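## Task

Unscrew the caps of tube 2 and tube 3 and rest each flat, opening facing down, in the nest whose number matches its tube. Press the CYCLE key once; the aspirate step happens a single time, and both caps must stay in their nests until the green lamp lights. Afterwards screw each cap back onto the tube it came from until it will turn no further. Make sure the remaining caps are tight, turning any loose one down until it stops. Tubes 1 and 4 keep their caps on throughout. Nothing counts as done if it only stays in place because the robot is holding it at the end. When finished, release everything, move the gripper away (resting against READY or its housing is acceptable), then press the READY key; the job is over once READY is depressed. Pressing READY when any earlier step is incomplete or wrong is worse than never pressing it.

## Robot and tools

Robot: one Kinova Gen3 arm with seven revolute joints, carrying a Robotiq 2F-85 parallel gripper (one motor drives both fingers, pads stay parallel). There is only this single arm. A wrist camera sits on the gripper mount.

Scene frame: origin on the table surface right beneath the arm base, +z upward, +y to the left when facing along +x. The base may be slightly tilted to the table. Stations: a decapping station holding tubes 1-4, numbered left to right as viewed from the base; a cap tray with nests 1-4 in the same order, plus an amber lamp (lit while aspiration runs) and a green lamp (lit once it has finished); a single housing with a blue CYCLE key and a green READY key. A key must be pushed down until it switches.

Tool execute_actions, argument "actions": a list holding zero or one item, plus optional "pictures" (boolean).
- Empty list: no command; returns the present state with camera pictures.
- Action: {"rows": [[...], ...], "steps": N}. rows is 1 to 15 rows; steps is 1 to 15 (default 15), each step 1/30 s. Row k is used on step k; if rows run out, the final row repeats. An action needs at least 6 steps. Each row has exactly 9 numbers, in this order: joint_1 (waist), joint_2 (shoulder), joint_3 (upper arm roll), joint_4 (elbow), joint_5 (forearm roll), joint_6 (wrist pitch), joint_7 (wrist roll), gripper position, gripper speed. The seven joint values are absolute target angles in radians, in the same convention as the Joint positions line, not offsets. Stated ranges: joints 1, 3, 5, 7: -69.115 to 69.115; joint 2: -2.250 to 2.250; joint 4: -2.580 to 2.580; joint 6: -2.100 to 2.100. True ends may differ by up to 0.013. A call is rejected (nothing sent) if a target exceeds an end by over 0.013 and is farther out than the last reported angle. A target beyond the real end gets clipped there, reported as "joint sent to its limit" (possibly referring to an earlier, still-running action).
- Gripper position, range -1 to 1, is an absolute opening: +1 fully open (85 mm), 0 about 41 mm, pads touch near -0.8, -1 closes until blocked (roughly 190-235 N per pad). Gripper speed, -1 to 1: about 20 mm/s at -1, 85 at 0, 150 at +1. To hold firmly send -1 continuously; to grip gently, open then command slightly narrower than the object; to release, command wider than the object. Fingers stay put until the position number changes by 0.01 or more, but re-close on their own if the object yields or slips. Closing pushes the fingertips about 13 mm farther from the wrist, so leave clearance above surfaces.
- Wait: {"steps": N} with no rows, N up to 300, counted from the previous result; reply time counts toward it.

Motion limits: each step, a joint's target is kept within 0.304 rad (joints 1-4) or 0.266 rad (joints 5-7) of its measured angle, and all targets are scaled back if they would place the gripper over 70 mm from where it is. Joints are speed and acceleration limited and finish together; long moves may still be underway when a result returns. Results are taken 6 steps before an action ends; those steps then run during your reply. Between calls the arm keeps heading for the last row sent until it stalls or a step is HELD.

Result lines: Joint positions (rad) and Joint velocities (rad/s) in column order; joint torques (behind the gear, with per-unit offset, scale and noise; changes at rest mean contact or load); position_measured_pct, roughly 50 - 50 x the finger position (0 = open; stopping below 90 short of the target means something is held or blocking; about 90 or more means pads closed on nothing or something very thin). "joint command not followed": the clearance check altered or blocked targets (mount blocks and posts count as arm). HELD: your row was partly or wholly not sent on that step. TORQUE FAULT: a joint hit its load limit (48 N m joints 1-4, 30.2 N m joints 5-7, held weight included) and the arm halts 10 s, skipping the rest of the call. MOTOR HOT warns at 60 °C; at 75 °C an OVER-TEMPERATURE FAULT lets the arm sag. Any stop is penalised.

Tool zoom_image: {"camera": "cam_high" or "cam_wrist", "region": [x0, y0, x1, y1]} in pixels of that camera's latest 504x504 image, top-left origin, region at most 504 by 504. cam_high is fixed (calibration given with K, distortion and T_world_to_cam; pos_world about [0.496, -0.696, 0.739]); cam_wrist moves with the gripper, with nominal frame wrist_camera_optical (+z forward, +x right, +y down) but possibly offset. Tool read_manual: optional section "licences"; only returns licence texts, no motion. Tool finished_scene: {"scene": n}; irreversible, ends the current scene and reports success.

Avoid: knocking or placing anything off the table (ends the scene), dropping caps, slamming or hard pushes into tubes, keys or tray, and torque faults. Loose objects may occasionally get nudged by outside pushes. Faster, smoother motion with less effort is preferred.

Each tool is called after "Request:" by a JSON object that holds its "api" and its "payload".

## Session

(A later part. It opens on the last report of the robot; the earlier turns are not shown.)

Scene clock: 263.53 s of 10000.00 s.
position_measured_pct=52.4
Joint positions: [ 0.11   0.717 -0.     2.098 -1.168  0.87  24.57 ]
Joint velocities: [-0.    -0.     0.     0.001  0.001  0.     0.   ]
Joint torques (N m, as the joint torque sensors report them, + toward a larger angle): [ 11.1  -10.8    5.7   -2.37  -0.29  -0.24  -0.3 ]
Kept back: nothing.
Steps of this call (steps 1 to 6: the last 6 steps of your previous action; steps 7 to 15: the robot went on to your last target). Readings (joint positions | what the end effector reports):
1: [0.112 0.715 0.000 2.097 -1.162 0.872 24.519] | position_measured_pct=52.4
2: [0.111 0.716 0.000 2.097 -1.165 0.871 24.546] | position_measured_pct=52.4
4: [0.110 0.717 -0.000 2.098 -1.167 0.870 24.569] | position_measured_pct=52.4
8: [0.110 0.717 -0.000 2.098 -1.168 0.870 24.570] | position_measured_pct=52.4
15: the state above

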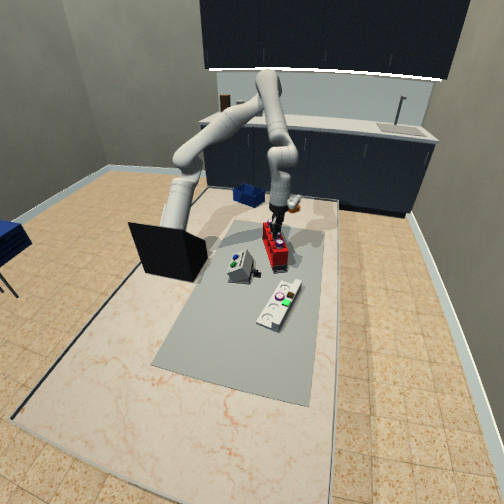

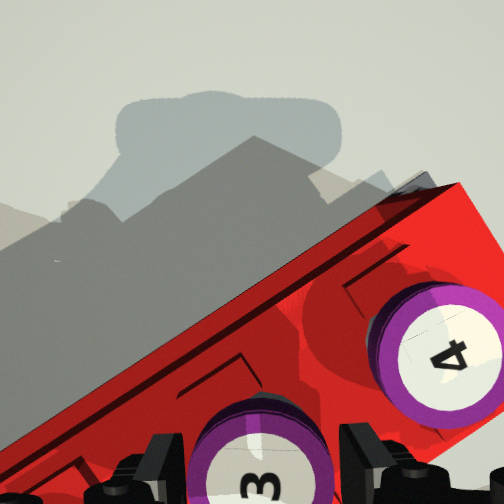

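Request:
{"api": "execute_actions", "payload": {"actions": [{"rows": [[0.1096,0.7174,0,2.0976,-1.1676,0.8700,24.57,-1,-0.5]], "steps": 15}]}}

Request:
{"api": "execute_actions", "payload": {"actions": [{"steps": 10}], "pictures": true}}

Request:
{"api": "zoom_image", "payload": {"camera": "cam_wrist", "region": [190, 370, 340, 504]}}

Scene clock: 264.53 s of 10000.00 s.
position_measured_pct=60.3
Joint positions: [ 0.11   0.716  0.     2.098 -1.167  0.871 24.57 ]
Joint velocities: [ 0.004 -0.006  0.003  0.001  0.002  0.003  0.001]
Joint torques (N m, as the joint torque sensors report them, + toward a larger angle): [ 9.93 -8.99  5.4  -2.56 -0.61 -0.7  -0.23]
Steps of this call (steps 1 to 15: the robot went on to your last target; steps 16 to 21: nothing new was sent; steps 22 to 30: the first 9 steps of this action). Readings (joint positions | what the end effector reports):
22: [0.110 0.717 0.000 2.098 -1.168 0.870 24.570] | position_measured_pct=52.4
23: [0.110 0.717 0.000 2.098 -1.168 0.870 24.570] | position_measured_pct=52.8
25: [0.110 0.717 -0.000 2.097 -1.168 0.871 24.570] | position_measured_pct=55.6
29: [0.110 0.716 0.000 2.098 -1.167 0.871 24.570] | position_measured_pct=59.5
30: the state above

Scene clock: 264.87 s of 10000.00 s.
position_measured_pct=61.1
Joint positions: [ 0.11   0.716  0.     2.098 -1.167  0.871 24.57 ]
Joint velocities: [-0.001  0.001  0.     0.001  0.    -0.001  0.   ]
Joint torques (N m, as the joint torque sensors report them, + toward a larger angle): [10.25 -9.43  5.36 -2.58 -0.43 -0.83 -0.37]
Kept back: nothing.
Steps of this call (steps 1 to 6: the last 6 steps of your previous action; steps 7 to 10: the robot went on to your last target). Readings (joint positions | what the end effector reports):
1: [0.110 0.716 0.000 2.098 -1.167 0.871 24.570] | position_measured_pct=60.7
2: [0.110 0.716 0.000 2.098 -1.167 0.871 24.570] | position_measured_pct=61.1
4: [0.110 0.716 0.000 2.098 -1.167 0.871 24.570] | position_measured_pct=61.1
8: [0.110 0.716 0.000 2.098 -1.167 0.871 24.570] | position_measured_pct=61.1
10: the state above

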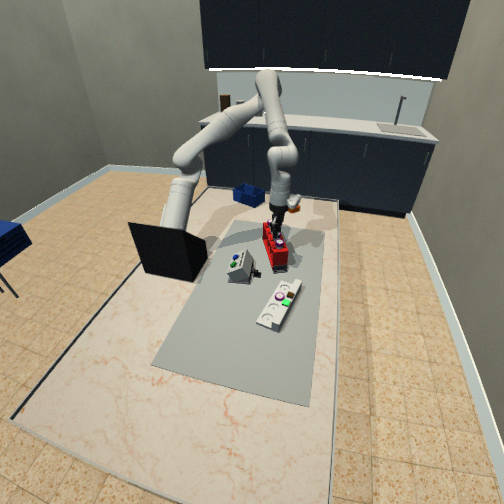

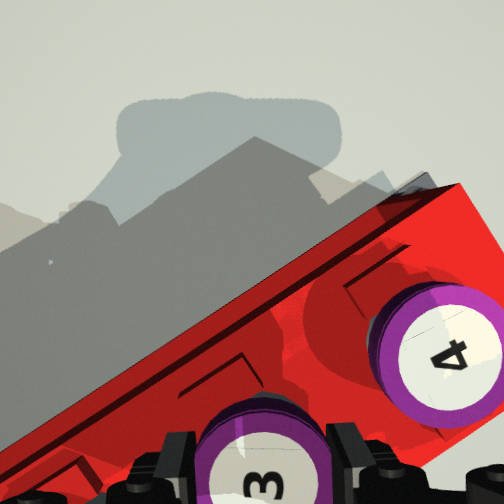

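Region (190, 370, 340, 504) of cam_wrist's 504x504 image, scaled by 3.360; it fills the top 450 rows of this view, and the rest is white.

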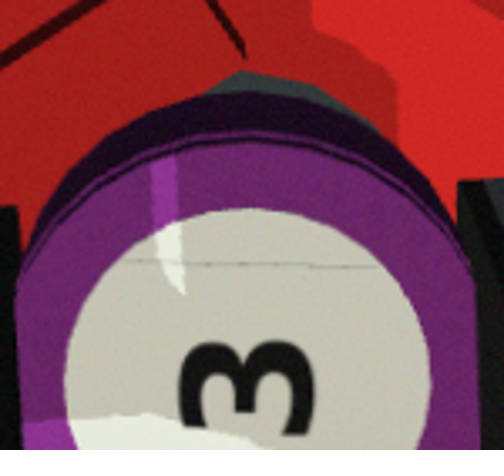

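Request:
{"api": "execute_actions", "payload": {"actions": [{"rows": [[0.1099,0.7171,0,2.0975,-1.1670,0.8702,24.57,-1,0],[0.1102,0.7168,0,2.0975,-1.1665,0.8705,24.56,-1,0],[0.1105,0.7165,0,2.0974,-1.1659,0.8707,24.54,-1,0],[0.1105,0.7165,0,2.0974,-1.1659,0.8707,24.51,-1,0],[0.1105,0.7165,0,2.0974,-1.1659,0.8707,24.48,-1,0],[0.1104,0.7166,0,2.0974,-1.1660,0.8707,24.445,-1,0],[0.1104,0.7166,0,2.0974,-1.1661,0.8706,24.41,-1,0],[0.1104,0.7166,0,2.0974,-1.1662,0.8706,24.375,-1,0],[0.1103,0.7167,0,2.0974,-1.1662,0.8706,24.34,-1,0],[0.1103,0.7167,0,2.0974,-1.1663,0.8705,24.305,-1,0],[0.1103,0.7167,0,2.0974,-1.1664,0.8705,24.27,-1,0],[0.1102,0.7168,0,2.0975,-1.1664,0.8705,24.235,-1,0],[0.1102,0.7168,0,2.0975,-1.1665,0.8705,24.20,-1,0],[0.1102,0.7168,0,2.0975,-1.1665,0.8704,24.165,-1,0],[0.1101,0.7169,0,2.0975,-1.1666,0.8704,24.13,-1,0]], "steps": 15}]}}

Request:
{"api": "execute_actions", "payload": {"actions": [{"rows": [[0.1097,0.7173,0,2.0976,-1.1674,0.8701,23.5,-1,0]], "steps": 15}]}}

Request:
{"api": "execute_actions", "payload": {"actions": [{"steps": 14}]}}

Scene clock: 266.23 s of 10000.00 s.
position_measured_pct=61.1
Joint positions: [ 0.111  0.716 -0.     2.097 -1.166  0.871 24.422]
Joint velocities: [-0.001 -0.001  0.     0.001 -0.003 -0.    -0.943]
Joint torques (N m, as the joint torque sensors report them, + toward a larger angle): [ 10.8  -10.29   5.74  -2.35  -0.26  -0.51  -0.03]
Steps of this call (steps 1 to 15: the robot went on to your last target; steps 16 to 32: nothing new was sent; steps 33 to 41: the first 9 steps of this action). Readings (joint positions | what the end effector reports):
33: [0.111 0.716 0.000 2.098 -1.167 0.871 24.570] | position_measured_pct=61.1
34: [0.111 0.716 0.000 2.098 -1.167 0.871 24.569] | position_measured_pct=61.1
36: [0.111 0.716 -0.000 2.098 -1.166 0.871 24.549] | position_measured_pct=61.1
40: [0.111 0.716 -0.000 2.097 -1.166 0.871 24.453] | position_measured_pct=61.1
41: the state above

Scene clock: 266.73 s of 10000.00 s.
position_measured_pct=61.1
Joint positions: [ 0.11   0.716  0.     2.097 -1.167  0.871 23.861]
Joint velocities: [ 0.    -0.002  0.001  0.001 -0.001  0.    -1.215]
Joint torques (N m, as the joint torque sensors report them, + toward a larger angle): [10.45 -9.71  5.59 -2.34 -0.25 -0.8  -0.26]
Steps of this call (steps 1 to 6: the last 6 steps of your previous action; steps 7 to 15: the first 9 steps of this action). Readings (joint positions | what the end effector reports):
7: [0.110 0.716 0.000 2.097 -1.167 0.871 24.185] | position_measured_pct=61.1
8: [0.110 0.716 0.000 2.097 -1.167 0.871 24.145] | position_measured_pct=61.1
10: [0.110 0.716 0.000 2.097 -1.167 0.871 24.064] | position_measured_pct=61.1
14: [0.110 0.716 0.000 2.097 -1.167 0.871 23.902] | position_measured_pct=61.1
15: the state above

Scene clock: 267.20 s of 10000.00 s.
position_measured_pct=61.1
Joint positions: [ 0.111  0.716  0.     2.098 -1.167  0.871 23.5  ]
Joint velocities: [-0.    -0.001 -0.    -0.001  0.     0.    -0.   ]
Joint torques (N m, as the joint torque sensors report them, + toward a larger angle): [10.18 -9.46  5.4  -2.33 -0.39 -0.84 -0.38]
Kept back: nothing.
Steps of this call (steps 1 to 6: the last 6 steps of your previous action; steps 7 to 14: the robot went on to your last target). Readings (joint positions | what the end effector reports):
1: [0.110 0.716 0.000 2.097 -1.167 0.871 23.821] | position_measured_pct=61.1
2: [0.110 0.716 0.000 2.097 -1.167 0.871 23.780] | position_measured_pct=61.1
4: [0.110 0.716 0.000 2.097 -1.167 0.871 23.699] | position_measured_pct=61.1
8: [0.111 0.716 0.001 2.098 -1.167 0.871 23.543] | position_measured_pct=61.1
14: the state above

Request:
{"api": "execute_actions", "payload": {"actions": []}}

Scene clock: 269.70 s of 10000.00 s.
position_measured_pct=61.1
Joint positions: [ 0.111  0.716  0.     2.098 -1.167  0.871 23.5  ]
Joint velocities: [ 0.001 -0.001 -0.    -0.001  0.001 -0.     0.   ]
Joint torques (N m, as the joint torque sensors report them, + toward a larger angle): [10.11 -9.42  5.34 -2.5  -0.41 -0.86 -0.41]
Kept back: nothing.
Steps of this call (steps 1 to 30: the robot went on to your last target; steps 31 to 75: nothing new was sent). Readings (joint positions | what the end effector reports):
1: [0.111 0.716 0.000 2.098 -1.167 0.871 23.500] | position_measured_pct=61.1
2: [0.111 0.716 0.000 2.098 -1.167 0.871 23.500] | position_measured_pct=61.1
4: [0.111 0.716 0.000 2.098 -1.167 0.871 23.500] | position_measured_pct=61.1
8: [0.111 0.716 0.000 2.098 -1.167 0.871 23.500] | position_measured_pct=61.1
75: the state above
The arm was judged still, so your last target was given up. Only a new action makes it travel on or press farther. Fingers that are still opening or closing keep moving.

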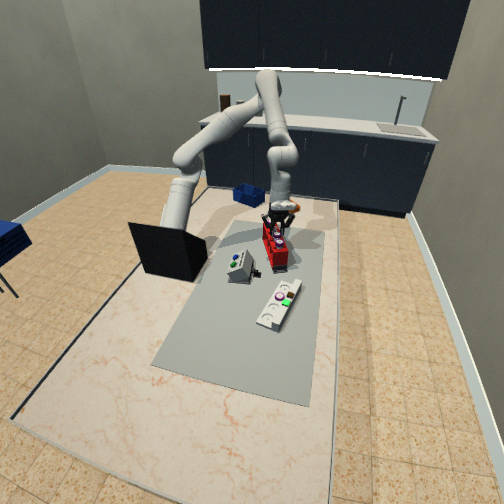

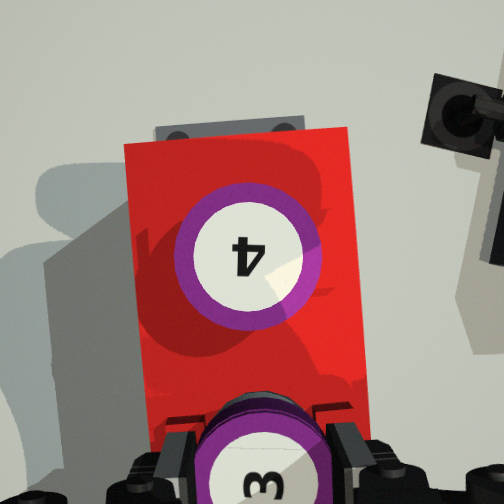

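Request:
{"api": "zoom_image", "payload": {"camera": "cam_high", "region": [250, 195, 310, 275]}}

Request:
{"api": "zoom_image", "payload": {"camera": "cam_wrist", "region": [150, 380, 380, 504]}}

Region (250, 195, 310, 275) of cam_high's 504x504 image, scaled by 6.300, with more detail than that image has; it fills the left 378 columns of this view, and the rest is white.

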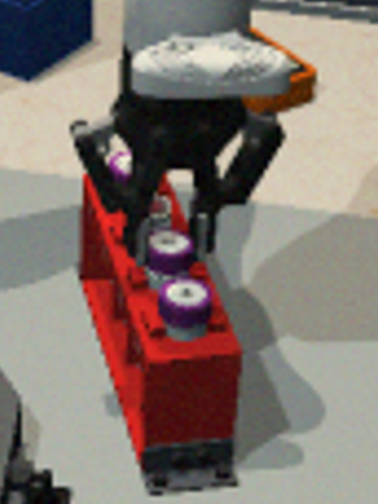

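Region (150, 380, 380, 504) of cam_wrist's 504x504 image, scaled by 2.191; it fills the top 272 rows of this view, and the rest is white.

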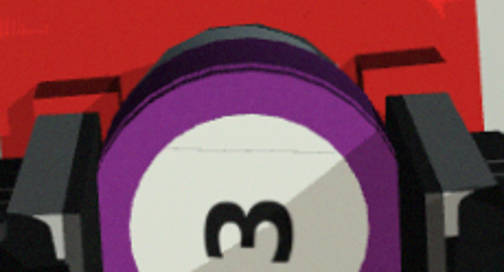

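Request:
{"api": "execute_actions", "payload": {"actions": [{"rows": [[0.1109,0.7162,0,2.0973,-1.1652,0.8710,23.2,-1,0]], "steps": 15}]}}

Request:
{"api": "execute_actions", "payload": {"actions": [{"rows": [[0.1109,0.7162,0,2.0973,-1.1652,0.8710,22.9,-1,0]], "steps": 15}]}}

Request:
{"api": "execute_actions", "payload": {"actions": [{"steps": 10}]}}

Scene clock: 272.13 s of 10000.00 s.
position_measured_pct=61.1
Joint positions: [ 0.111  0.715  0.     2.097 -1.166  0.871 23.244]
Joint velocities: [ 0.001  0.    -0.001 -0.001  0.004 -0.    -0.908]
Joint torques (N m, as the joint torque sensors report them, + toward a larger angle): [ 10.46 -10.18   5.66  -2.26  -0.36  -0.54  -0.24]
Steps of this call (steps 1 to 64: nothing new was sent; steps 65 to 73: the first 9 steps of this action). Readings (joint positions | what the end effector reports):
65: [0.111 0.716 0.000 2.098 -1.167 0.871 23.499] | position_measured_pct=61.1
66: [0.111 0.716 0.000 2.098 -1.167 0.871 23.489] | position_measured_pct=61.1
68: [0.111 0.715 0.000 2.098 -1.167 0.871 23.439] | position_measured_pct=61.1
72: [0.111 0.715 0.000 2.097 -1.166 0.871 23.279] | position_measured_pct=61.1
73: the state above

Scene clock: 272.63 s of 10000.00 s.
position_measured_pct=61.1
Joint positions: [ 0.111  0.715  0.     2.097 -1.165  0.871 22.944]
Joint velocities: [ 0.001  0.001  0.     0.001  0.    -0.001 -0.908]
Joint torques (N m, as the joint torque sensors report them, + toward a larger angle): [ 10.56 -10.22   5.58  -2.19  -0.23  -0.4   -0.35]
Steps of this call (steps 1 to 6: the last 6 steps of your previous action; steps 7 to 15: the first 9 steps of this action). Readings (joint positions | what the end effector reports):
7: [0.111 0.715 0.000 2.097 -1.165 0.871 23.199] | position_measured_pct=61.1
8: [0.111 0.715 0.000 2.097 -1.165 0.871 23.189] | position_measured_pct=61.1
10: [0.111 0.715 0.000 2.097 -1.165 0.871 23.139] | position_measured_pct=61.1
14: [0.111 0.715 0.000 2.097 -1.165 0.871 22.979] | position_measured_pct=61.1
15: the state above

Scene clock: 272.97 s of 10000.00 s.
position_measured_pct=61.1
Joint positions: [ 0.111  0.716  0.     2.097 -1.165  0.871 22.9  ]
Joint velocities: [-0.     0.002  0.    -0.001 -0.    -0.     0.   ]
Joint torques (N m, as the joint torque sensors report them, + toward a larger angle): [ 10.48 -10.18   5.5   -2.2   -0.25  -0.37  -0.38]
Kept back: nothing.
Steps of this call (steps 1 to 6: the last 6 steps of your previous action; steps 7 to 10: the robot went on to your last target). Readings (joint positions | what the end effector reports):
1: [0.111 0.716 0.000 2.097 -1.165 0.871 22.919] | position_measured_pct=61.1
2: [0.111 0.716 0.000 2.097 -1.165 0.871 22.905] | position_measured_pct=61.1
4: [0.111 0.716 0.000 2.097 -1.165 0.871 22.900] | position_measured_pct=61.1
8: [0.111 0.716 0.000 2.097 -1.165 0.871 22.900] | position_measured_pct=61.1
10: the state above

Request:
{"api": "execute_actions", "payload": {"actions": [{"rows": [[0.1109,0.7162,0,2.0973,-1.1652,0.8710,22.3,-1,0]], "steps": 15}]}}

Request:
{"api": "execute_actions", "payload": {"actions": [{"steps": 20}]}}

Scene clock: 273.53 s of 10000.00 s.
position_measured_pct=61.1
Joint positions: [ 0.111  0.716  0.     2.097 -1.165  0.871 22.638]
Joint velocities: [ 0.    -0.001  0.    -0.001  0.001 -0.    -1.215]
Joint torques (N m, as the joint torque sensors report them, + toward a larger angle): [ 10.59 -10.29   5.53  -2.19  -0.27  -0.31  -0.36]
Steps of this call (steps 1 to 8: the robot went on to your last target; steps 9 to 17: the first 9 steps of this action). Readings (joint positions | what the end effector reports):
9: [0.111 0.716 0.000 2.097 -1.165 0.871 22.899] | position_measured_pct=61.1
10: [0.111 0.716 0.000 2.097 -1.165 0.871 22.889] | position_measured_pct=61.1
12: [0.111 0.716 0.000 2.097 -1.165 0.871 22.839] | position_measured_pct=61.1
16: [0.111 0.716 0.000 2.097 -1.165 0.871 22.679] | position_measured_pct=61.1
17: the state above

Scene clock: 274.20 s of 10000.00 s.
position_measured_pct=61.1
Joint positions: [ 0.111  0.716  0.     2.097 -1.165  0.871 22.3  ]
Joint velocities: [ 0.     0.002  0.    -0.003 -0.     0.    -0.   ]
Joint torques (N m, as the joint torque sensors report them, + toward a larger angle): [ 10.5  -10.28   5.38  -2.12  -0.31  -0.27  -0.35]
Kept back: nothing.
Steps of this call (steps 1 to 6: the last 6 steps of your previous action; steps 7 to 20: the robot went on to your last target). Readings (joint positions | what the end effector reports):
1: [0.111 0.716 0.000 2.097 -1.165 0.871 22.597] | position_measured_pct=61.1
2: [0.111 0.716 0.000 2.097 -1.165 0.871 22.557] | position_measured_pct=61.1
4: [0.111 0.716 0.000 2.097 -1.165 0.871 22.476] | position_measured_pct=61.1
8: [0.111 0.716 0.000 2.097 -1.165 0.871 22.327] | position_measured_pct=61.1
20: the state above

Request:
{"api": "execute_actions", "payload": {"actions": [{"rows": [[0.1109,0.7162,0,2.0973,-1.1652,0.8710,21.5,-1,0]], "steps": 15}]}}

Request:
{"api": "execute_actions", "payload": {"actions": [{"rows": [[0.1109,0.7162,0,2.0973,-1.1652,0.8710,21.1,-1,0]], "steps": 15}]}}

Request:
{"api": "execute_actions", "payload": {"actions": [{"steps": 12}]}}

Scene clock: 275.93 s of 10000.00 s.
position_measured_pct=61.1
Joint positions: [ 0.111  0.716  0.     2.097 -1.165  0.871 22.038]
Joint velocities: [-0.     0.    -0.    -0.001  0.001 -0.    -1.216]
Joint torques (N m, as the joint torque sensors report them, + toward a larger angle): [ 10.54 -10.61   5.55  -2.17  -0.33  -0.17  -0.14]
Steps of this call (steps 1 to 15: the robot went on to your last target; steps 16 to 43: nothing new was sent; steps 44 to 52: the first 9 steps of this action). Readings (joint positions | what the end effector reports):
44: [0.111 0.716 0.000 2.097 -1.165 0.871 22.299] | position_measured_pct=61.1
45: [0.111 0.716 0.000 2.097 -1.165 0.871 22.289] | position_measured_pct=61.1
47: [0.111 0.716 0.000 2.097 -1.165 0.871 22.239] | position_measured_pct=61.1
51: [0.111 0.716 0.000 2.097 -1.165 0.871 22.079] | position_measured_pct=61.1
52: the state above

Scene clock: 276.43 s of 10000.00 s.
position_measured_pct=61.1
Joint positions: [ 0.111  0.716  0.     2.097 -1.165  0.871 21.428]
Joint velocities: [ 0.001  0.001 -0.001  0.    -0.001 -0.    -1.217]
Joint torques (N m, as the joint torque sensors report them, + toward a larger angle): [ 10.55 -10.63   5.37  -2.24  -0.31  -0.15  -0.12]
Steps of this call (steps 1 to 6: the last 6 steps of your previous action; steps 7 to 15: the first 9 steps of this action). Readings (joint positions | what the end effector reports):
7: [0.111 0.716 0.000 2.097 -1.165 0.871 21.754] | position_measured_pct=61.1
8: [0.111 0.716 0.000 2.097 -1.165 0.871 21.713] | position_measured_pct=61.1
10: [0.111 0.716 0.000 2.097 -1.165 0.871 21.632] | position_measured_pct=61.1
14: [0.111 0.716 0.000 2.097 -1.165 0.871 21.469] | position_measured_pct=61.1
15: the state above

Scene clock: 276.83 s of 10000.00 s.
position_measured_pct=61.1
Joint positions: [ 0.111  0.716  0.     2.097 -1.165  0.871 21.1  ]
Joint velocities: [-0.002 -0.001  0.     0.002  0.001  0.     0.   ]
Joint torques (N m, as the joint torque sensors report them, + toward a larger angle): [ 10.87 -10.65   5.54  -2.28  -0.25  -0.18  -0.27]
Kept back: nothing.
Steps of this call (steps 1 to 6: the last 6 steps of your previous action; steps 7 to 12: the robot went on to your last target). Readings (joint positions | what the end effector reports):
1: [0.111 0.716 0.000 2.097 -1.165 0.871 21.388] | position_measured_pct=61.1
2: [0.111 0.716 0.000 2.097 -1.165 0.871 21.347] | position_measured_pct=61.1
4: [0.111 0.716 0.000 2.097 -1.165 0.871 21.266] | position_measured_pct=61.1
8: [0.111 0.716 0.000 2.097 -1.165 0.871 21.122] | position_measured_pct=61.1
12: the state above

Request:
{"api": "execute_actions", "payload": {"actions": [{"rows": [[0.1099,0.7170,0,2.0976,-1.1669,0.8703,20.5,-1,0]], "steps": 15}]}}

Request:
{"api": "execute_actions", "payload": {"actions": [{"steps": 15}]}}

Scene clock: 277.47 s of 10000.00 s.
position_measured_pct=61.1
Joint positions: [ 0.111  0.717  0.     2.098 -1.166  0.87  20.838]
Joint velocities: [-0.002  0.     0.     0.001 -0.003 -0.001 -1.216]
Joint torques (N m, as the joint torque sensors report them, + toward a larger angle): [ 10.63 -10.46   5.38  -2.49  -0.53  -0.14  -0.2 ]
Steps of this call (steps 1 to 10: the robot went on to your last target; steps 11 to 19: the first 9 steps of this action). Readings (joint positions | what the end effector reports):
11: [0.111 0.716 0.000 2.097 -1.165 0.871 21.099] | position_measured_pct=61.1
12: [0.111 0.716 0.000 2.097 -1.165 0.871 21.089] | position_measured_pct=61.1
14: [0.111 0.716 0.000 2.097 -1.165 0.871 21.039] | position_measured_pct=61.1
18: [0.111 0.717 0.000 2.098 -1.166 0.870 20.879] | position_measured_pct=61.1
19: the state above

Scene clock: 277.97 s of 10000.00 s.
position_measured_pct=61.1
Joint positions: [ 0.11   0.717  0.     2.098 -1.167  0.87  20.5  ]
Joint velocities: [-0.    -0.001  0.     0.    -0.    -0.    -0.   ]
Joint torques (N m, as the joint torque sensors report them, + toward a larger angle): [ 10.63 -10.61   5.55  -2.39  -0.39  -0.18  -0.32]
Kept back: nothing.
Steps of this call (steps 1 to 6: the last 6 steps of your previous action; steps 7 to 15: the robot went on to your last target). Readings (joint positions | what the end effector reports):
1: [0.110 0.717 0.000 2.098 -1.166 0.870 20.797] | position_measured_pct=61.1
2: [0.110 0.717 0.000 2.098 -1.166 0.870 20.757] | position_measured_pct=61.1
4: [0.110 0.717 0.000 2.098 -1.166 0.870 20.676] | position_measured_pct=61.1
8: [0.110 0.717 0.000 2.098 -1.167 0.870 20.527] | position_measured_pct=61.1
15: the state above

Request:
{"api": "execute_actions", "payload": {"actions": [{"rows": [[0.1094,0.7175,0,2.0977,-1.1678,0.8699,19.9,-1,0]], "steps": 15}]}}

Request:
{"api": "execute_actions", "payload": {"actions": [{"rows": [[0.1089,0.7179,0,2.0979,-1.1687,0.8696,19.3,-1,0]], "steps": 15}]}}

Request:
{"api": "execute_actions", "payload": {"actions": [{"steps": 18}]}}

Scene clock: 279.13 s of 10000.00 s.
position_measured_pct=61.1
Joint positions: [ 0.11   0.717  0.     2.098 -1.167  0.87  20.238]
Joint velocities: [ 0.001  0.002 -0.001 -0.    -0.004 -0.001 -1.214]
Joint torques (N m, as the joint torque sensors report them, + toward a larger angle): [ 10.65 -10.76   5.44  -2.48  -0.56  -0.22  -0.33]
Steps of this call (steps 1 to 15: the robot went on to your last target; steps 16 to 26: nothing new was sent; steps 27 to 35: the first 9 steps of this action). Readings (joint positions | what the end effector reports):
27: [0.110 0.717 0.000 2.098 -1.167 0.870 20.499] | position_measured_pct=61.1
28: [0.110 0.717 0.000 2.098 -1.167 0.870 20.489] | position_measured_pct=61.1
30: [0.110 0.717 0.000 2.098 -1.167 0.870 20.439] | position_measured_pct=61.1
34: [0.110 0.717 0.000 2.098 -1.167 0.870 20.279] | position_measured_pct=61.1
35: the state above

Scene clock: 279.63 s of 10000.00 s.
position_measured_pct=61.1
Joint positions: [ 0.109  0.717 -0.     2.098 -1.168  0.87  19.63 ]
Joint velocities: [-0.    -0.002 -0.001  0.    -0.     0.001 -1.216]
Joint torques (N m, as the joint torque sensors report them, + toward a larger angle): [ 10.99 -10.54   5.77  -2.4   -0.44  -0.32  -0.35]
Steps of this call (steps 1 to 6: the last 6 steps of your previous action; steps 7 to 15: the first 9 steps of this action). Readings (joint positions | what the end effector reports):
7: [0.110 0.717 -0.000 2.098 -1.167 0.870 19.954] | position_measured_pct=61.1
8: [0.109 0.717 -0.000 2.098 -1.167 0.870 19.914] | position_measured_pct=61.1
10: [0.109 0.717 -0.000 2.098 -1.168 0.870 19.833] | position_measured_pct=61.1
14: [0.109 0.717 -0.000 2.098 -1.168 0.870 19.670] | position_measured_pct=61.1
15: the state above

Scene clock: 280.23 s of 10000.00 s.
position_measured_pct=61.1
Joint positions: [ 0.109  0.718 -0.     2.098 -1.169  0.87  19.3  ]
Joint velocities: [-0. -0.  0.  0.  0.  0.  0.]
Joint torques (N m, as the joint torque sensors report them, + toward a larger angle): [ 11.14 -10.85   5.95  -2.29  -0.38  -0.25  -0.28]
Kept back: nothing.
Steps of this call (steps 1 to 6: the last 6 steps of your previous action; steps 7 to 18: the robot went on to your last target). Readings (joint positions | what the end effector reports):
1: [0.109 0.717 -0.000 2.098 -1.168 0.870 19.589] | position_measured_pct=61.1
2: [0.109 0.718 -0.000 2.098 -1.168 0.870 19.548] | position_measured_pct=61.1
4: [0.109 0.718 -0.000 2.098 -1.168 0.870 19.467] | position_measured_pct=61.1
8: [0.109 0.718 -0.000 2.098 -1.169 0.870 19.322] | position_measured_pct=61.1
18: the state above

Request:
{"api": "execute_actions", "payload": {"actions": [{"rows": [[0.10836,0.71851,0,2.09798,-1.16976,0.86912,18.6,-1,0]], "steps": 15}]}}

Request:
{"api": "execute_actions", "payload": {"actions": [{"rows": [[0.10780,0.71904,0,2.09813,-1.17077,0.86871,17.9,-1,0]], "steps": 15}]}}

Request:
{"api": "execute_actions", "payload": {"actions": [{"rows": [[0.10725,0.71956,0,2.09828,-1.17178,0.86830,17.3,-1,0]], "steps": 15}]}}

Request:
{"api": "execute_actions", "payload": {"actions": [{"rows": [[0.10680,0.72000,0,2.09840,-1.17260,0.86797,16.9,-1,0]], "steps": 15}]}}

Request:
{"api": "execute_actions", "payload": {"actions": [{"steps": 15}]}}

Scene clock: 282.43 s of 10000.00 s.
position_measured_pct=61.1
Joint positions: [ 0.108  0.718 -0.     2.098 -1.169  0.869 19.038]
Joint velocities: [ 0.     0.002 -0.     0.001 -0.001 -0.001 -1.215]
Joint torques (N m, as the joint torque sensors report them, + toward a larger angle): [ 10.94 -10.69   5.85  -2.32  -0.44  -0.27  -0.41]
Steps of this call (steps 1 to 15: the robot went on to your last target; steps 16 to 57: nothing new was sent; steps 58 to 66: the first 9 steps of this action). Readings (joint positions | what the end effector reports):
58: [0.109 0.718 -0.000 2.098 -1.169 0.870 19.299] | position_measured_pct=61.1
59: [0.109 0.718 -0.000 2.098 -1.169 0.870 19.289] | position_measured_pct=61.1
61: [0.109 0.718 -0.000 2.098 -1.169 0.870 19.239] | position_measured_pct=61.1
65: [0.108 0.718 -0.000 2.098 -1.169 0.870 19.079] | position_measured_pct=61.1
66: the state above

Scene clock: 282.93 s of 10000.00 s.
position_measured_pct=61.1
Joint positions: [ 0.108  0.719 -0.     2.098 -1.17   0.869 18.429]
Joint velocities: [-0.001  0.001 -0.001  0.002 -0.002 -0.    -1.214]
Joint torques (N m, as the joint torque sensors report them, + toward a larger angle): [ 11.07 -10.94   5.97  -2.    -0.33  -0.66  -0.5 ]
Steps of this call (steps 1 to 6: the last 6 steps of your previous action; steps 7 to 15: the first 9 steps of this action). Readings (joint positions | what the end effector reports):
7: [0.108 0.719 -0.000 2.098 -1.169 0.869 18.754] | position_measured_pct=61.1
8: [0.108 0.719 -0.000 2.098 -1.170 0.869 18.713] | position_measured_pct=61.1
10: [0.108 0.719 -0.000 2.098 -1.170 0.869 18.632] | position_measured_pct=61.1
14: [0.108 0.719 -0.000 2.098 -1.170 0.869 18.469] | position_measured_pct=61.1
15: the state above

Scene clock: 283.43 s of 10000.00 s.
position_measured_pct=61.1
Joint positions: [ 0.108  0.72  -0.     2.098 -1.172  0.869 17.82 ]
Joint velocities: [ 0.     0.003 -0.     0.002 -0.002 -0.002 -1.216]
Joint torques (N m, as the joint torque sensors report them, + toward a larger angle): [ 11.02 -11.43   6.23  -1.72  -0.36  -0.48  -1.36]
Steps of this call (steps 1 to 6: the last 6 steps of your previous action; steps 7 to 15: the first 9 steps of this action). Readings (joint positions | what the end effector reports):
7: [0.108 0.720 -0.000 2.098 -1.171 0.869 18.144] | position_measured_pct=61.1
8: [0.108 0.720 -0.001 2.098 -1.171 0.869 18.104] | position_measured_pct=61.1
10: [0.108 0.720 -0.000 2.098 -1.171 0.869 18.023] | position_measured_pct=61.1
14: [0.108 0.720 -0.000 2.098 -1.171 0.869 17.860] | position_measured_pct=61.1
15: the state above

Scene clock: 283.93 s of 10000.00 s.
position_measured_pct=61.1
Joint positions: [ 0.107  0.72  -0.     2.098 -1.173  0.868 17.21 ]
Joint velocities: [-0.002 -0.001 -0.     0.    -0.001 -0.003 -1.217]
Joint torques (N m, as the joint torque sensors report them, + toward a larger angle): [ 11.05 -10.87   6.12  -2.19  -0.21  -0.21  -1.11]
Steps of this call (steps 1 to 6: the last 6 steps of your previous action; steps 7 to 15: the first 9 steps of this action). Readings (joint positions | what the end effector reports):
7: [0.107 0.720 -0.001 2.098 -1.172 0.869 17.535] | position_measured_pct=61.1
8: [0.107 0.720 -0.001 2.098 -1.172 0.868 17.495] | position_measured_pct=61.1
10: [0.107 0.720 -0.000 2.098 -1.172 0.868 17.413] | position_measured_pct=61.1
14: [0.107 0.720 -0.000 2.098 -1.173 0.868 17.251] | position_measured_pct=61.1
15: the state above

Scene clock: 284.43 s of 10000.00 s.
position_measured_pct=61.1
Joint positions: [ 0.106  0.72  -0.     2.099 -1.173  0.867 16.902]
Joint velocities: [-0.001  0.001 -0.    -0.002  0.    -0.001  0.   ]
Joint torques (N m, as the joint torque sensors report them, + toward a larger angle): [ 11.34 -10.78   6.06  -2.53  -0.17   0.22  -1.21]
Kept back: nothing.
Steps of this call (steps 1 to 6: the last 6 steps of your previous action; steps 7 to 15: the robot went on to your last target). Readings (joint positions | what the end effector reports):
1: [0.107 0.720 -0.000 2.098 -1.173 0.868 17.169] | position_measured_pct=61.1
2: [0.107 0.720 -0.000 2.098 -1.173 0.868 17.129] | position_measured_pct=61.1
4: [0.107 0.720 -0.000 2.098 -1.173 0.867 17.047] | position_measured_pct=61.1
8: [0.107 0.720 -0.000 2.099 -1.173 0.867 16.914] | position_measured_pct=61.1
15: the state above

Request:
{"api": "execute_actions", "payload": {"actions": []}}

Scene clock: 287.40 s of 10000.00 s.
position_measured_pct=61.1
Joint positions: [ 0.106  0.72  -0.     2.099 -1.173  0.867 16.902]
Joint velocities: [-0.001  0.001 -0.    -0.    -0.    -0.    -0.001]
Joint torques (N m, as the joint torque sensors report them, + toward a larger angle): [ 11.32 -10.89   6.17  -2.29  -0.16   0.15  -1.21]
Kept back: nothing.
Steps of this call (steps 1 to 15: the robot went on to your last target; steps 16 to 89: nothing new was sent). Readings (joint positions | what the end effector reports):
1: [0.106 0.720 -0.000 2.099 -1.173 0.867 16.902] | position_measured_pct=61.1
2: [0.106 0.720 -0.000 2.099 -1.173 0.867 16.902] | position_measured_pct=61.1
4: [0.106 0.720 -0.000 2.099 -1.173 0.867 16.902] | position_measured_pct=61.1
8: [0.106 0.720 -0.000 2.099 -1.173 0.867 16.902] | position_measured_pct=61.1
89: the state above
The arm was judged still, so your last target was given up. Only a new action makes it travel on or press farther. Fingers that are still opening or closing keep moving.

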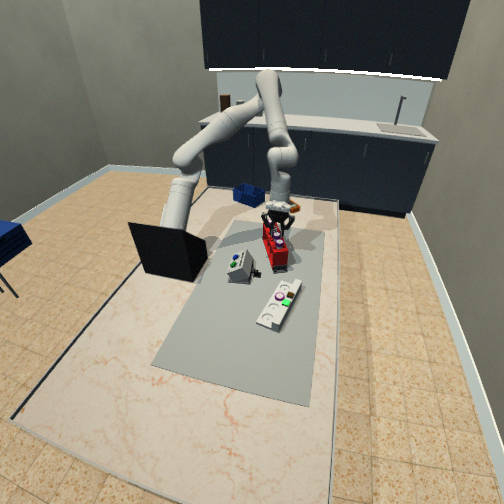

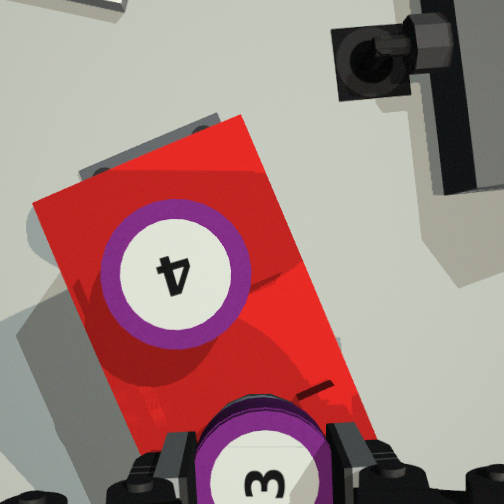

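Request:
{"api": "zoom_image", "payload": {"camera": "cam_wrist", "region": [150, 380, 380, 504]}}

Region (150, 380, 380, 504) of cam_wrist's 504x504 image, scaled by 2.191; it fills the top 272 rows of this view, and the rest is white.

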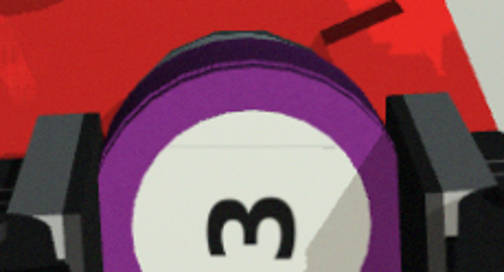

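Request:
{"api": "execute_actions", "payload": {"actions": [{"rows": [[0.10680,0.72000,0,2.09840,-1.17260,0.86797,16.9,-0.05,-0.6]], "steps": 15}]}}

Request:
{"api": "execute_actions", "payload": {"actions": [{"steps": 10}], "pictures": true}}

Scene clock: 297.87 s of 10000.00 s.
position_measured_pct=53.2
Joint positions: [ 0.107  0.72   0.     2.098 -1.173  0.868 16.9  ]
Joint velocities: [ 0.001 -0.002  0.001 -0.002  0.     0.     0.   ]
Joint torques (N m, as the joint torque sensors report them, + toward a larger angle): [ 10.98 -10.96   5.64  -2.16  -0.28  -0.3   -0.27]
Steps of this call (steps 1 to 305: nothing new was sent; steps 306 to 314: the first 9 steps of this action). Readings (joint positions | what the end effector reports):
306: [0.106 0.720 -0.000 2.099 -1.173 0.867 16.902] | position_measured_pct=61.1
307: [0.106 0.720 -0.000 2.099 -1.173 0.867 16.902] | position_measured_pct=61.1
309: [0.106 0.721 -0.001 2.099 -1.173 0.867 16.901] | position_measured_pct=58.3
313: [0.107 0.720 -0.000 2.098 -1.173 0.868 16.900] | position_measured_pct=53.6
314: the state above

Scene clock: 298.20 s of 10000.00 s.
position_measured_pct=52.4
Joint positions: [ 0.107  0.72   0.     2.098 -1.173  0.868 16.9  ]
Joint velocities: [ 0.001 -0.    -0.    -0.     0.     0.    -0.   ]
Joint torques (N m, as the joint torque sensors report them, + toward a larger angle): [ 10.97 -10.88   5.82  -2.21  -0.21  -0.33  -0.31]
Kept back: nothing.
Steps of this call (steps 1 to 6: the last 6 steps of your previous action; steps 7 to 10: the robot went on to your last target). Readings (joint positions | what the end effector reports):
1: [0.107 0.720 0.000 2.098 -1.173 0.868 16.900] | position_measured_pct=52.8
2: [0.107 0.720 0.000 2.098 -1.173 0.868 16.900] | position_measured_pct=52.8
4: [0.107 0.720 0.000 2.098 -1.173 0.868 16.900] | position_measured_pct=52.8
8: [0.107 0.720 0.000 2.098 -1.173 0.868 16.900] | position_measured_pct=52.4
10: the state above

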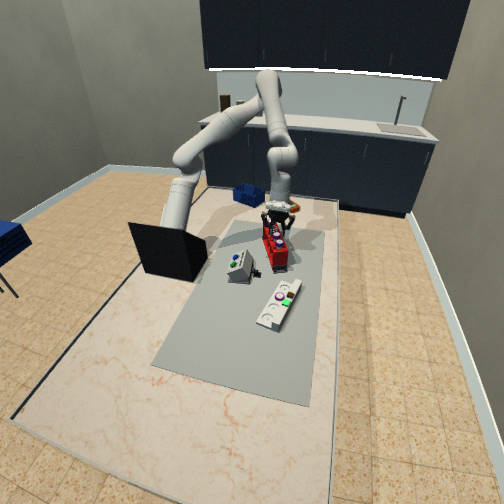

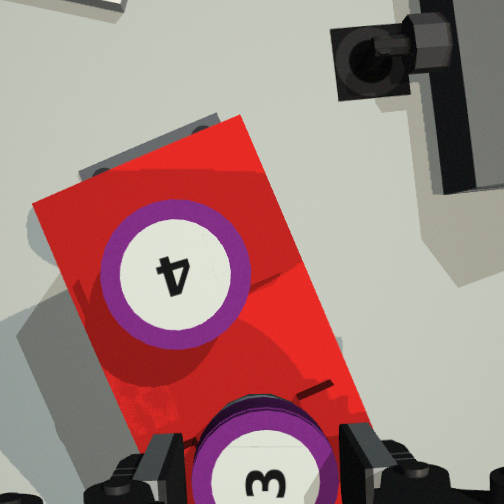

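Request:
{"api": "zoom_image", "payload": {"camera": "cam_wrist", "region": [150, 380, 380, 504]}}

Region (150, 380, 380, 504) of cam_wrist's 504x504 image, scaled by 2.191; it fills the top 272 rows of this view, and the rest is white.

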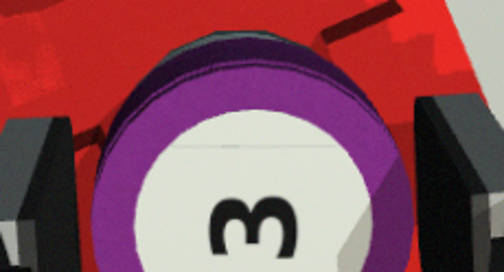

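Request:
{"api": "execute_actions", "payload": {"actions": [{"rows": [[0.10772,0.72047,0,2.09976,-1.17336,0.86765,16.9,-0.05,-0.6]], "steps": 10}]}}

Request:
{"api": "execute_actions", "payload": {"actions": [{"rows": [[0.10772,0.72047,0,2.09976,-1.17336,0.86765,16.9,-1,-0.5]], "steps": 15}]}}

Request:
{"api": "execute_actions", "payload": {"actions": [{"steps": 12}], "pictures": true}}

Scene clock: 299.70 s of 10000.00 s.
position_measured_pct=52.4
Joint positions: [ 0.108  0.72   0.     2.1   -1.173  0.868 16.9  ]
Joint velocities: [ 0.001  0.003 -0.    -0.    -0.     0.001 -0.   ]
Joint torques (N m, as the joint torque sensors report them, + toward a larger angle): [ 10.98 -10.83   5.68  -2.25  -0.15  -0.26  -0.32]
Steps of this call (steps 1 to 15: the robot went on to your last target; steps 16 to 41: nothing new was sent; steps 42 to 45: the first 4 steps of this action). Readings (joint positions | what the end effector reports):
42: [0.107 0.720 -0.000 2.099 -1.173 0.868 16.900] | position_measured_pct=52.4
43: [0.108 0.720 -0.000 2.099 -1.173 0.868 16.900] | position_measured_pct=52.4
45: the state above

Scene clock: 300.20 s of 10000.00 s.
position_measured_pct=60.3
Joint positions: [ 0.109  0.719  0.001  2.1   -1.173  0.868 16.9  ]
Joint velocities: [ 0.005 -0.006  0.002  0.002  0.004  0.003  0.001]
Joint torques (N m, as the joint torque sensors report them, + toward a larger angle): [10.22 -9.58  5.09 -2.66 -0.56 -0.98 -0.34]
Steps of this call (steps 1 to 6: the last 6 steps of your previous action; steps 7 to 15: the first 9 steps of this action). Readings (joint positions | what the end effector reports):
7: [0.108 0.720 0.000 2.100 -1.173 0.868 16.900] | position_measured_pct=52.4
8: [0.108 0.720 0.000 2.100 -1.173 0.868 16.900] | position_measured_pct=52.8
10: [0.108 0.720 0.000 2.100 -1.173 0.868 16.900] | position_measured_pct=55.6
14: [0.108 0.720 0.001 2.100 -1.173 0.868 16.900] | position_measured_pct=59.9
15: the state above

Scene clock: 300.60 s of 10000.00 s.
position_measured_pct=61.9
Joint positions: [ 0.109  0.719  0.001  2.1   -1.173  0.868 16.9  ]
Joint velocities: [-0.001  0.001 -0.     0.001  0.     0.    -0.001]
Joint torques (N m, as the joint torque sensors report them, + toward a larger angle): [ 9.92 -9.56  5.19 -2.46 -0.54 -0.75 -0.33]
Kept back: nothing.
Steps of this call (steps 1 to 6: the last 6 steps of your previous action; steps 7 to 12: the robot went on to your last target). Readings (joint positions | what the end effector reports):
1: [0.109 0.719 0.001 2.100 -1.173 0.869 16.900] | position_measured_pct=61.1
2: [0.109 0.719 0.001 2.100 -1.173 0.869 16.900] | position_measured_pct=61.5
4: [0.109 0.719 0.001 2.100 -1.173 0.868 16.900] | position_measured_pct=61.9
8: [0.109 0.719 0.001 2.100 -1.173 0.868 16.900] | position_measured_pct=61.9
12: the state above

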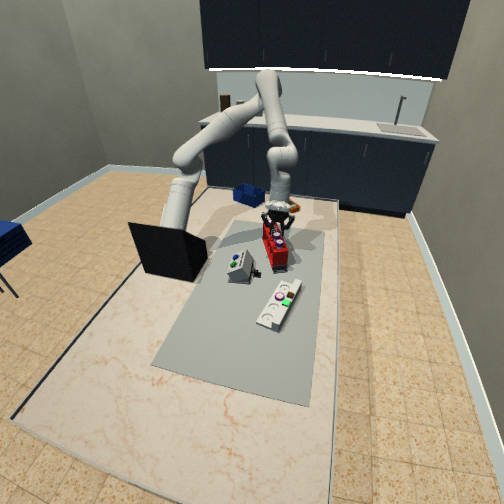

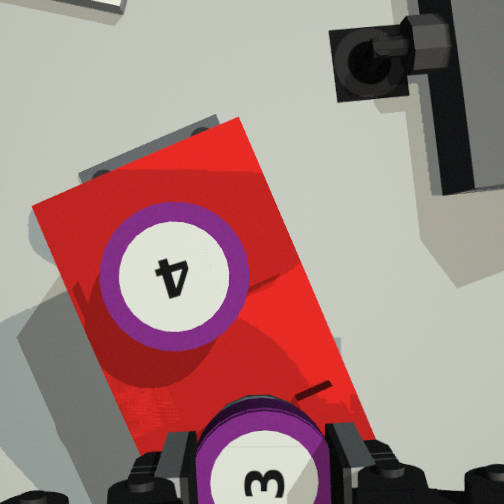

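Request:
{"api": "execute_actions", "payload": {"actions": [{"rows": [[0.10772,0.72047,0,2.09976,-1.17336,0.86765,16.3,-1,0]], "steps": 15}]}}

Request:
{"api": "execute_actions", "payload": {"actions": [{"steps": 14}]}}

Scene clock: 301.53 s of 10000.00 s.
position_measured_pct=61.9
Joint positions: [ 0.109  0.719  0.     2.1   -1.173  0.869 16.638]
Joint velocities: [-0.002  0.001 -0.001  0.     0.001  0.    -1.216]
Joint torques (N m, as the joint torque sensors report them, + toward a larger angle): [10.36 -9.77  5.55 -2.51 -0.57 -0.76 -0.34]
Steps of this call (steps 1 to 15: the robot went on to your last target; steps 16 to 19: nothing new was sent; steps 20 to 28: the first 9 steps of this action). Readings (joint positions | what the end effector reports):
20: [0.109 0.719 0.001 2.100 -1.173 0.868 16.899] | position_measured_pct=61.9
21: [0.109 0.719 0.001 2.100 -1.173 0.868 16.889] | position_measured_pct=61.9
23: [0.109 0.719 0.001 2.100 -1.173 0.868 16.839] | position_measured_pct=61.9
27: [0.109 0.719 0.001 2.100 -1.173 0.868 16.679] | position_measured_pct=61.9
28: the state above

Scene clock: 302.00 s of 10000.00 s.
position_measured_pct=61.9
Joint positions: [ 0.108  0.719  0.     2.1   -1.173  0.869 16.3  ]
Joint velocities: [ 0.002  0.001 -0.    -0.002 -0.    -0.    -0.   ]
Joint torques (N m, as the joint torque sensors report them, + toward a larger angle): [10.26 -9.83  5.42 -2.51 -0.42 -0.78 -0.48]
Kept back: nothing.
Steps of this call (steps 1 to 6: the last 6 steps of your previous action; steps 7 to 14: the robot went on to your last target). Readings (joint positions | what the end effector reports):
1: [0.109 0.719 0.000 2.100 -1.173 0.869 16.597] | position_measured_pct=61.9
2: [0.109 0.719 0.000 2.100 -1.173 0.869 16.557] | position_measured_pct=61.9
4: [0.109 0.719 0.000 2.100 -1.173 0.869 16.476] | position_measured_pct=61.9
8: [0.108 0.719 0.000 2.100 -1.173 0.869 16.327] | position_measured_pct=61.9
14: the state above

Request:
{"api": "execute_actions", "payload": {"actions": [{"rows": [[0.10772,0.72047,0,2.09976,-1.17336,0.86765,15.6,-1,0]], "steps": 15}]}}

Request:
{"api": "execute_actions", "payload": {"actions": [{"rows": [[0.10772,0.72047,0,2.09976,-1.17336,0.86765,15.1,-1,0]], "steps": 15}]}}

Request:
{"api": "execute_actions", "payload": {"actions": [{"steps": 12}]}}

Scene clock: 302.70 s of 10000.00 s.
position_measured_pct=61.9
Joint positions: [ 0.108  0.719  0.     2.1   -1.173  0.869 16.038]
Joint velocities: [ 0.001  0.002  0.001  0.004  0.002 -0.001 -1.215]
Joint torques (N m, as the joint torque sensors report them, + toward a larger angle): [ 10.41 -10.19   5.37  -3.02  -0.45  -0.85  -0.41]
Steps of this call (steps 1 to 12: the robot went on to your last target; steps 13 to 21: the first 9 steps of this action). Readings (joint positions | what the end effector reports):
13: [0.108 0.719 0.000 2.100 -1.173 0.869 16.299] | position_measured_pct=61.9
14: [0.108 0.719 0.000 2.100 -1.173 0.869 16.289] | position_measured_pct=61.9
16: [0.108 0.719 0.000 2.100 -1.173 0.869 16.239] | position_measured_pct=61.9
20: [0.108 0.719 0.000 2.100 -1.173 0.869 16.079] | position_measured_pct=61.9
21: the state above

Scene clock: 303.20 s of 10000.00 s.
position_measured_pct=61.9
Joint positions: [ 0.108  0.718 -0.     2.099 -1.17   0.869 15.432]
Joint velocities: [-0.007 -0.017 -0.002 -0.015  0.017 -0.009 -1.193]
Joint torques (N m, as the joint torque sensors report them, + toward a larger angle): [10.59 -7.49  5.74 -0.83 -1.88 -0.85 -2.64]
Steps of this call (steps 1 to 6: the last 6 steps of your previous action; steps 7 to 15: the first 9 steps of this action). Readings (joint positions | what the end effector reports):
7: [0.108 0.719 0.000 2.100 -1.173 0.869 15.754] | position_measured_pct=61.9
8: [0.108 0.719 0.000 2.100 -1.173 0.869 15.713] | position_measured_pct=61.9
10: [0.108 0.720 0.000 2.100 -1.173 0.869 15.632] | position_measured_pct=61.9
14: [0.108 0.719 -0.000 2.100 -1.171 0.869 15.471] | position_measured_pct=61.9
15: the state above

Scene clock: 303.60 s of 10000.00 s.
position_measured_pct=61.9
Joint positions: [ 0.108  0.717  0.     2.099 -1.169  0.868 15.104]
Joint velocities: [ 0.001  0.001  0.     0.001 -0.003 -0.001 -0.004]
Joint torques (N m, as the joint torque sensors report them, + toward a larger angle): [10.62 -8.08  5.55 -1.79 -2.26 -0.72 -2.27]
Kept back: nothing.
Steps of this call (steps 1 to 6: the last 6 steps of your previous action; steps 7 to 12: the robot went on to your last target). Readings (joint positions | what the end effector reports):
1: [0.108 0.718 -0.000 2.099 -1.169 0.868 15.392] | position_measured_pct=61.9
2: [0.108 0.718 -0.000 2.098 -1.169 0.868 15.352] | position_measured_pct=61.9
4: [0.108 0.717 -0.000 2.098 -1.169 0.868 15.270] | position_measured_pct=61.9
8: [0.108 0.717 0.000 2.099 -1.169 0.868 15.126] | position_measured_pct=61.9
12: the state above

Request:
{"api": "execute_actions", "payload": {"actions": [{"rows": [[0.10772,0.72047,0,2.09976,-1.17336,0.86765,15.15,-1,0]], "steps": 8}]}}

Request:
{"api": "execute_actions", "payload": {"actions": [{"steps": 8}]}}

Scene clock: 304.47 s of 10000.00 s.
position_measured_pct=61.9
Joint positions: [ 0.108  0.717  0.     2.099 -1.169  0.869 15.114]
Joint velocities: [ 0.002  0.002  0.004  0.007 -0.018  0.004  0.404]
Joint torques (N m, as the joint torque sensors report them, + toward a larger angle): [10.07 -8.37  5.   -1.95 -2.02 -0.69 -1.67]
Steps of this call (steps 1 to 24: the robot went on to your last target; steps 25 to 26: the first 2 steps of this action). Readings (joint positions | what the end effector reports):
25: [0.108 0.717 0.000 2.099 -1.169 0.868 15.106] | position_measured_pct=61.9
26: the state above

Scene clock: 304.73 s of 10000.00 s.
position_measured_pct=61.9
Joint positions: [ 0.109  0.718  0.001  2.101 -1.173  0.87  15.149]
Joint velocities: [ 0.001  0.002 -0.001  0.001  0.001  0.    -0.   ]
Joint torques (N m, as the joint torque sensors report them, + toward a larger angle): [ 9.27 -8.86  5.04 -3.27 -0.22 -1.28  0.3 ]
Kept back: nothing.
Steps of this call (steps 1 to 6: the last 6 steps of your previous action; steps 7 to 8: the robot went on to your last target). Readings (joint positions | what the end effector reports):
1: [0.108 0.717 0.000 2.100 -1.170 0.869 15.131] | position_measured_pct=61.9
2: [0.108 0.717 0.001 2.100 -1.171 0.869 15.144] | position_measured_pct=61.9
4: [0.109 0.718 0.001 2.101 -1.173 0.869 15.149] | position_measured_pct=61.9
8: the state above

Request:
{"api": "execute_actions", "payload": {"actions": [{"rows": [[0.10772,0.72047,0,2.09976,-1.17336,0.86765,15.135,-1,0]], "steps": 6}]}}

Request:
{"api": "execute_actions", "payload": {"actions": [{"rows": [[0.10772,0.72047,0,2.09976,-1.17336,0.86765,15.135,-0.05,-0.3]], "steps": 15}]}}

Request:
{"api": "execute_actions", "payload": {"actions": [{"steps": 10}], "pictures": true}}

Scene clock: 305.10 s of 10000.00 s.
position_measured_pct=61.9
Joint positions: [ 0.109  0.718  0.001  2.101 -1.173  0.87  15.149]
Joint velocities: [-0.001 -0.001  0.     0.     0.001 -0.     0.   ]
Joint torques (N m, as the joint torque sensors report them, + toward a larger angle): [ 9.5  -8.91  4.97 -3.17 -0.28 -1.29  0.23]
Kept back: the last 6 steps of this action.
Steps of this call (steps 1 to 11: the robot went on to your last target). Readings (joint positions | what the end effector reports):
1: [0.109 0.718 0.001 2.101 -1.173 0.870 15.149] | position_measured_pct=61.9
2: [0.109 0.718 0.001 2.101 -1.173 0.870 15.149] | position_measured_pct=61.9
4: [0.109 0.718 0.001 2.101 -1.173 0.870 15.149] | position_measured_pct=61.9
8: [0.109 0.718 0.001 2.101 -1.173 0.870 15.149] | position_measured_pct=61.9
11: the state above

Scene clock: 305.60 s of 10000.00 s.
position_measured_pct=52.8
Joint positions: [ 0.108  0.72   0.     2.1   -1.173  0.868 15.135]
Joint velocities: [-0.001  0.003 -0.     0.001 -0.     0.     0.   ]
Joint torques (N m, as the joint torque sensors report them, + toward a larger angle): [ 11.01 -10.94   5.61  -2.07  -0.22  -0.15  -0.28]
Steps of this call (steps 1 to 6: the last 6 steps of your previous action; steps 7 to 15: the first 9 steps of this action). Readings (joint positions | what the end effector reports):
7: [0.109 0.718 0.000 2.100 -1.172 0.869 15.135] | position_measured_pct=61.9
8: [0.109 0.718 0.000 2.100 -1.172 0.869 15.135] | position_measured_pct=61.9
10: [0.108 0.719 -0.000 2.100 -1.173 0.868 15.135] | position_measured_pct=57.9
14: [0.108 0.720 -0.000 2.100 -1.173 0.868 15.135] | position_measured_pct=53.2
15: the state above

Scene clock: 305.93 s of 10000.00 s.
position_measured_pct=52.4
Joint positions: [ 0.108  0.72  -0.     2.1   -1.173  0.868 15.135]
Joint velocities: [ 0.002  0.001 -0.     0.     0.    -0.     0.   ]
Joint torques (N m, as the joint torque sensors report them, + toward a larger angle): [ 10.85 -10.71   5.62  -2.15  -0.27  -0.16  -0.36]
Kept back: nothing.
Steps of this call (steps 1 to 6: the last 6 steps of your previous action; steps 7 to 10: the robot went on to your last target). Readings (joint positions | what the end effector reports):
1: [0.108 0.720 0.000 2.100 -1.173 0.868 15.135] | position_measured_pct=52.8
2: [0.108 0.720 0.000 2.100 -1.173 0.868 15.135] | position_measured_pct=52.8
4: [0.108 0.720 -0.000 2.100 -1.173 0.868 15.135] | position_measured_pct=52.4
8: [0.108 0.720 -0.000 2.100 -1.173 0.868 15.135] | position_measured_pct=52.4
10: the state above

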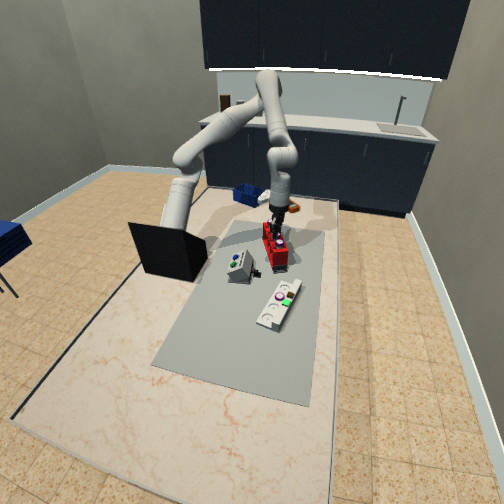

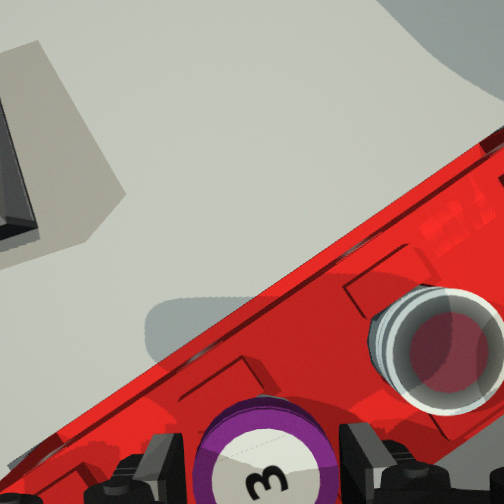

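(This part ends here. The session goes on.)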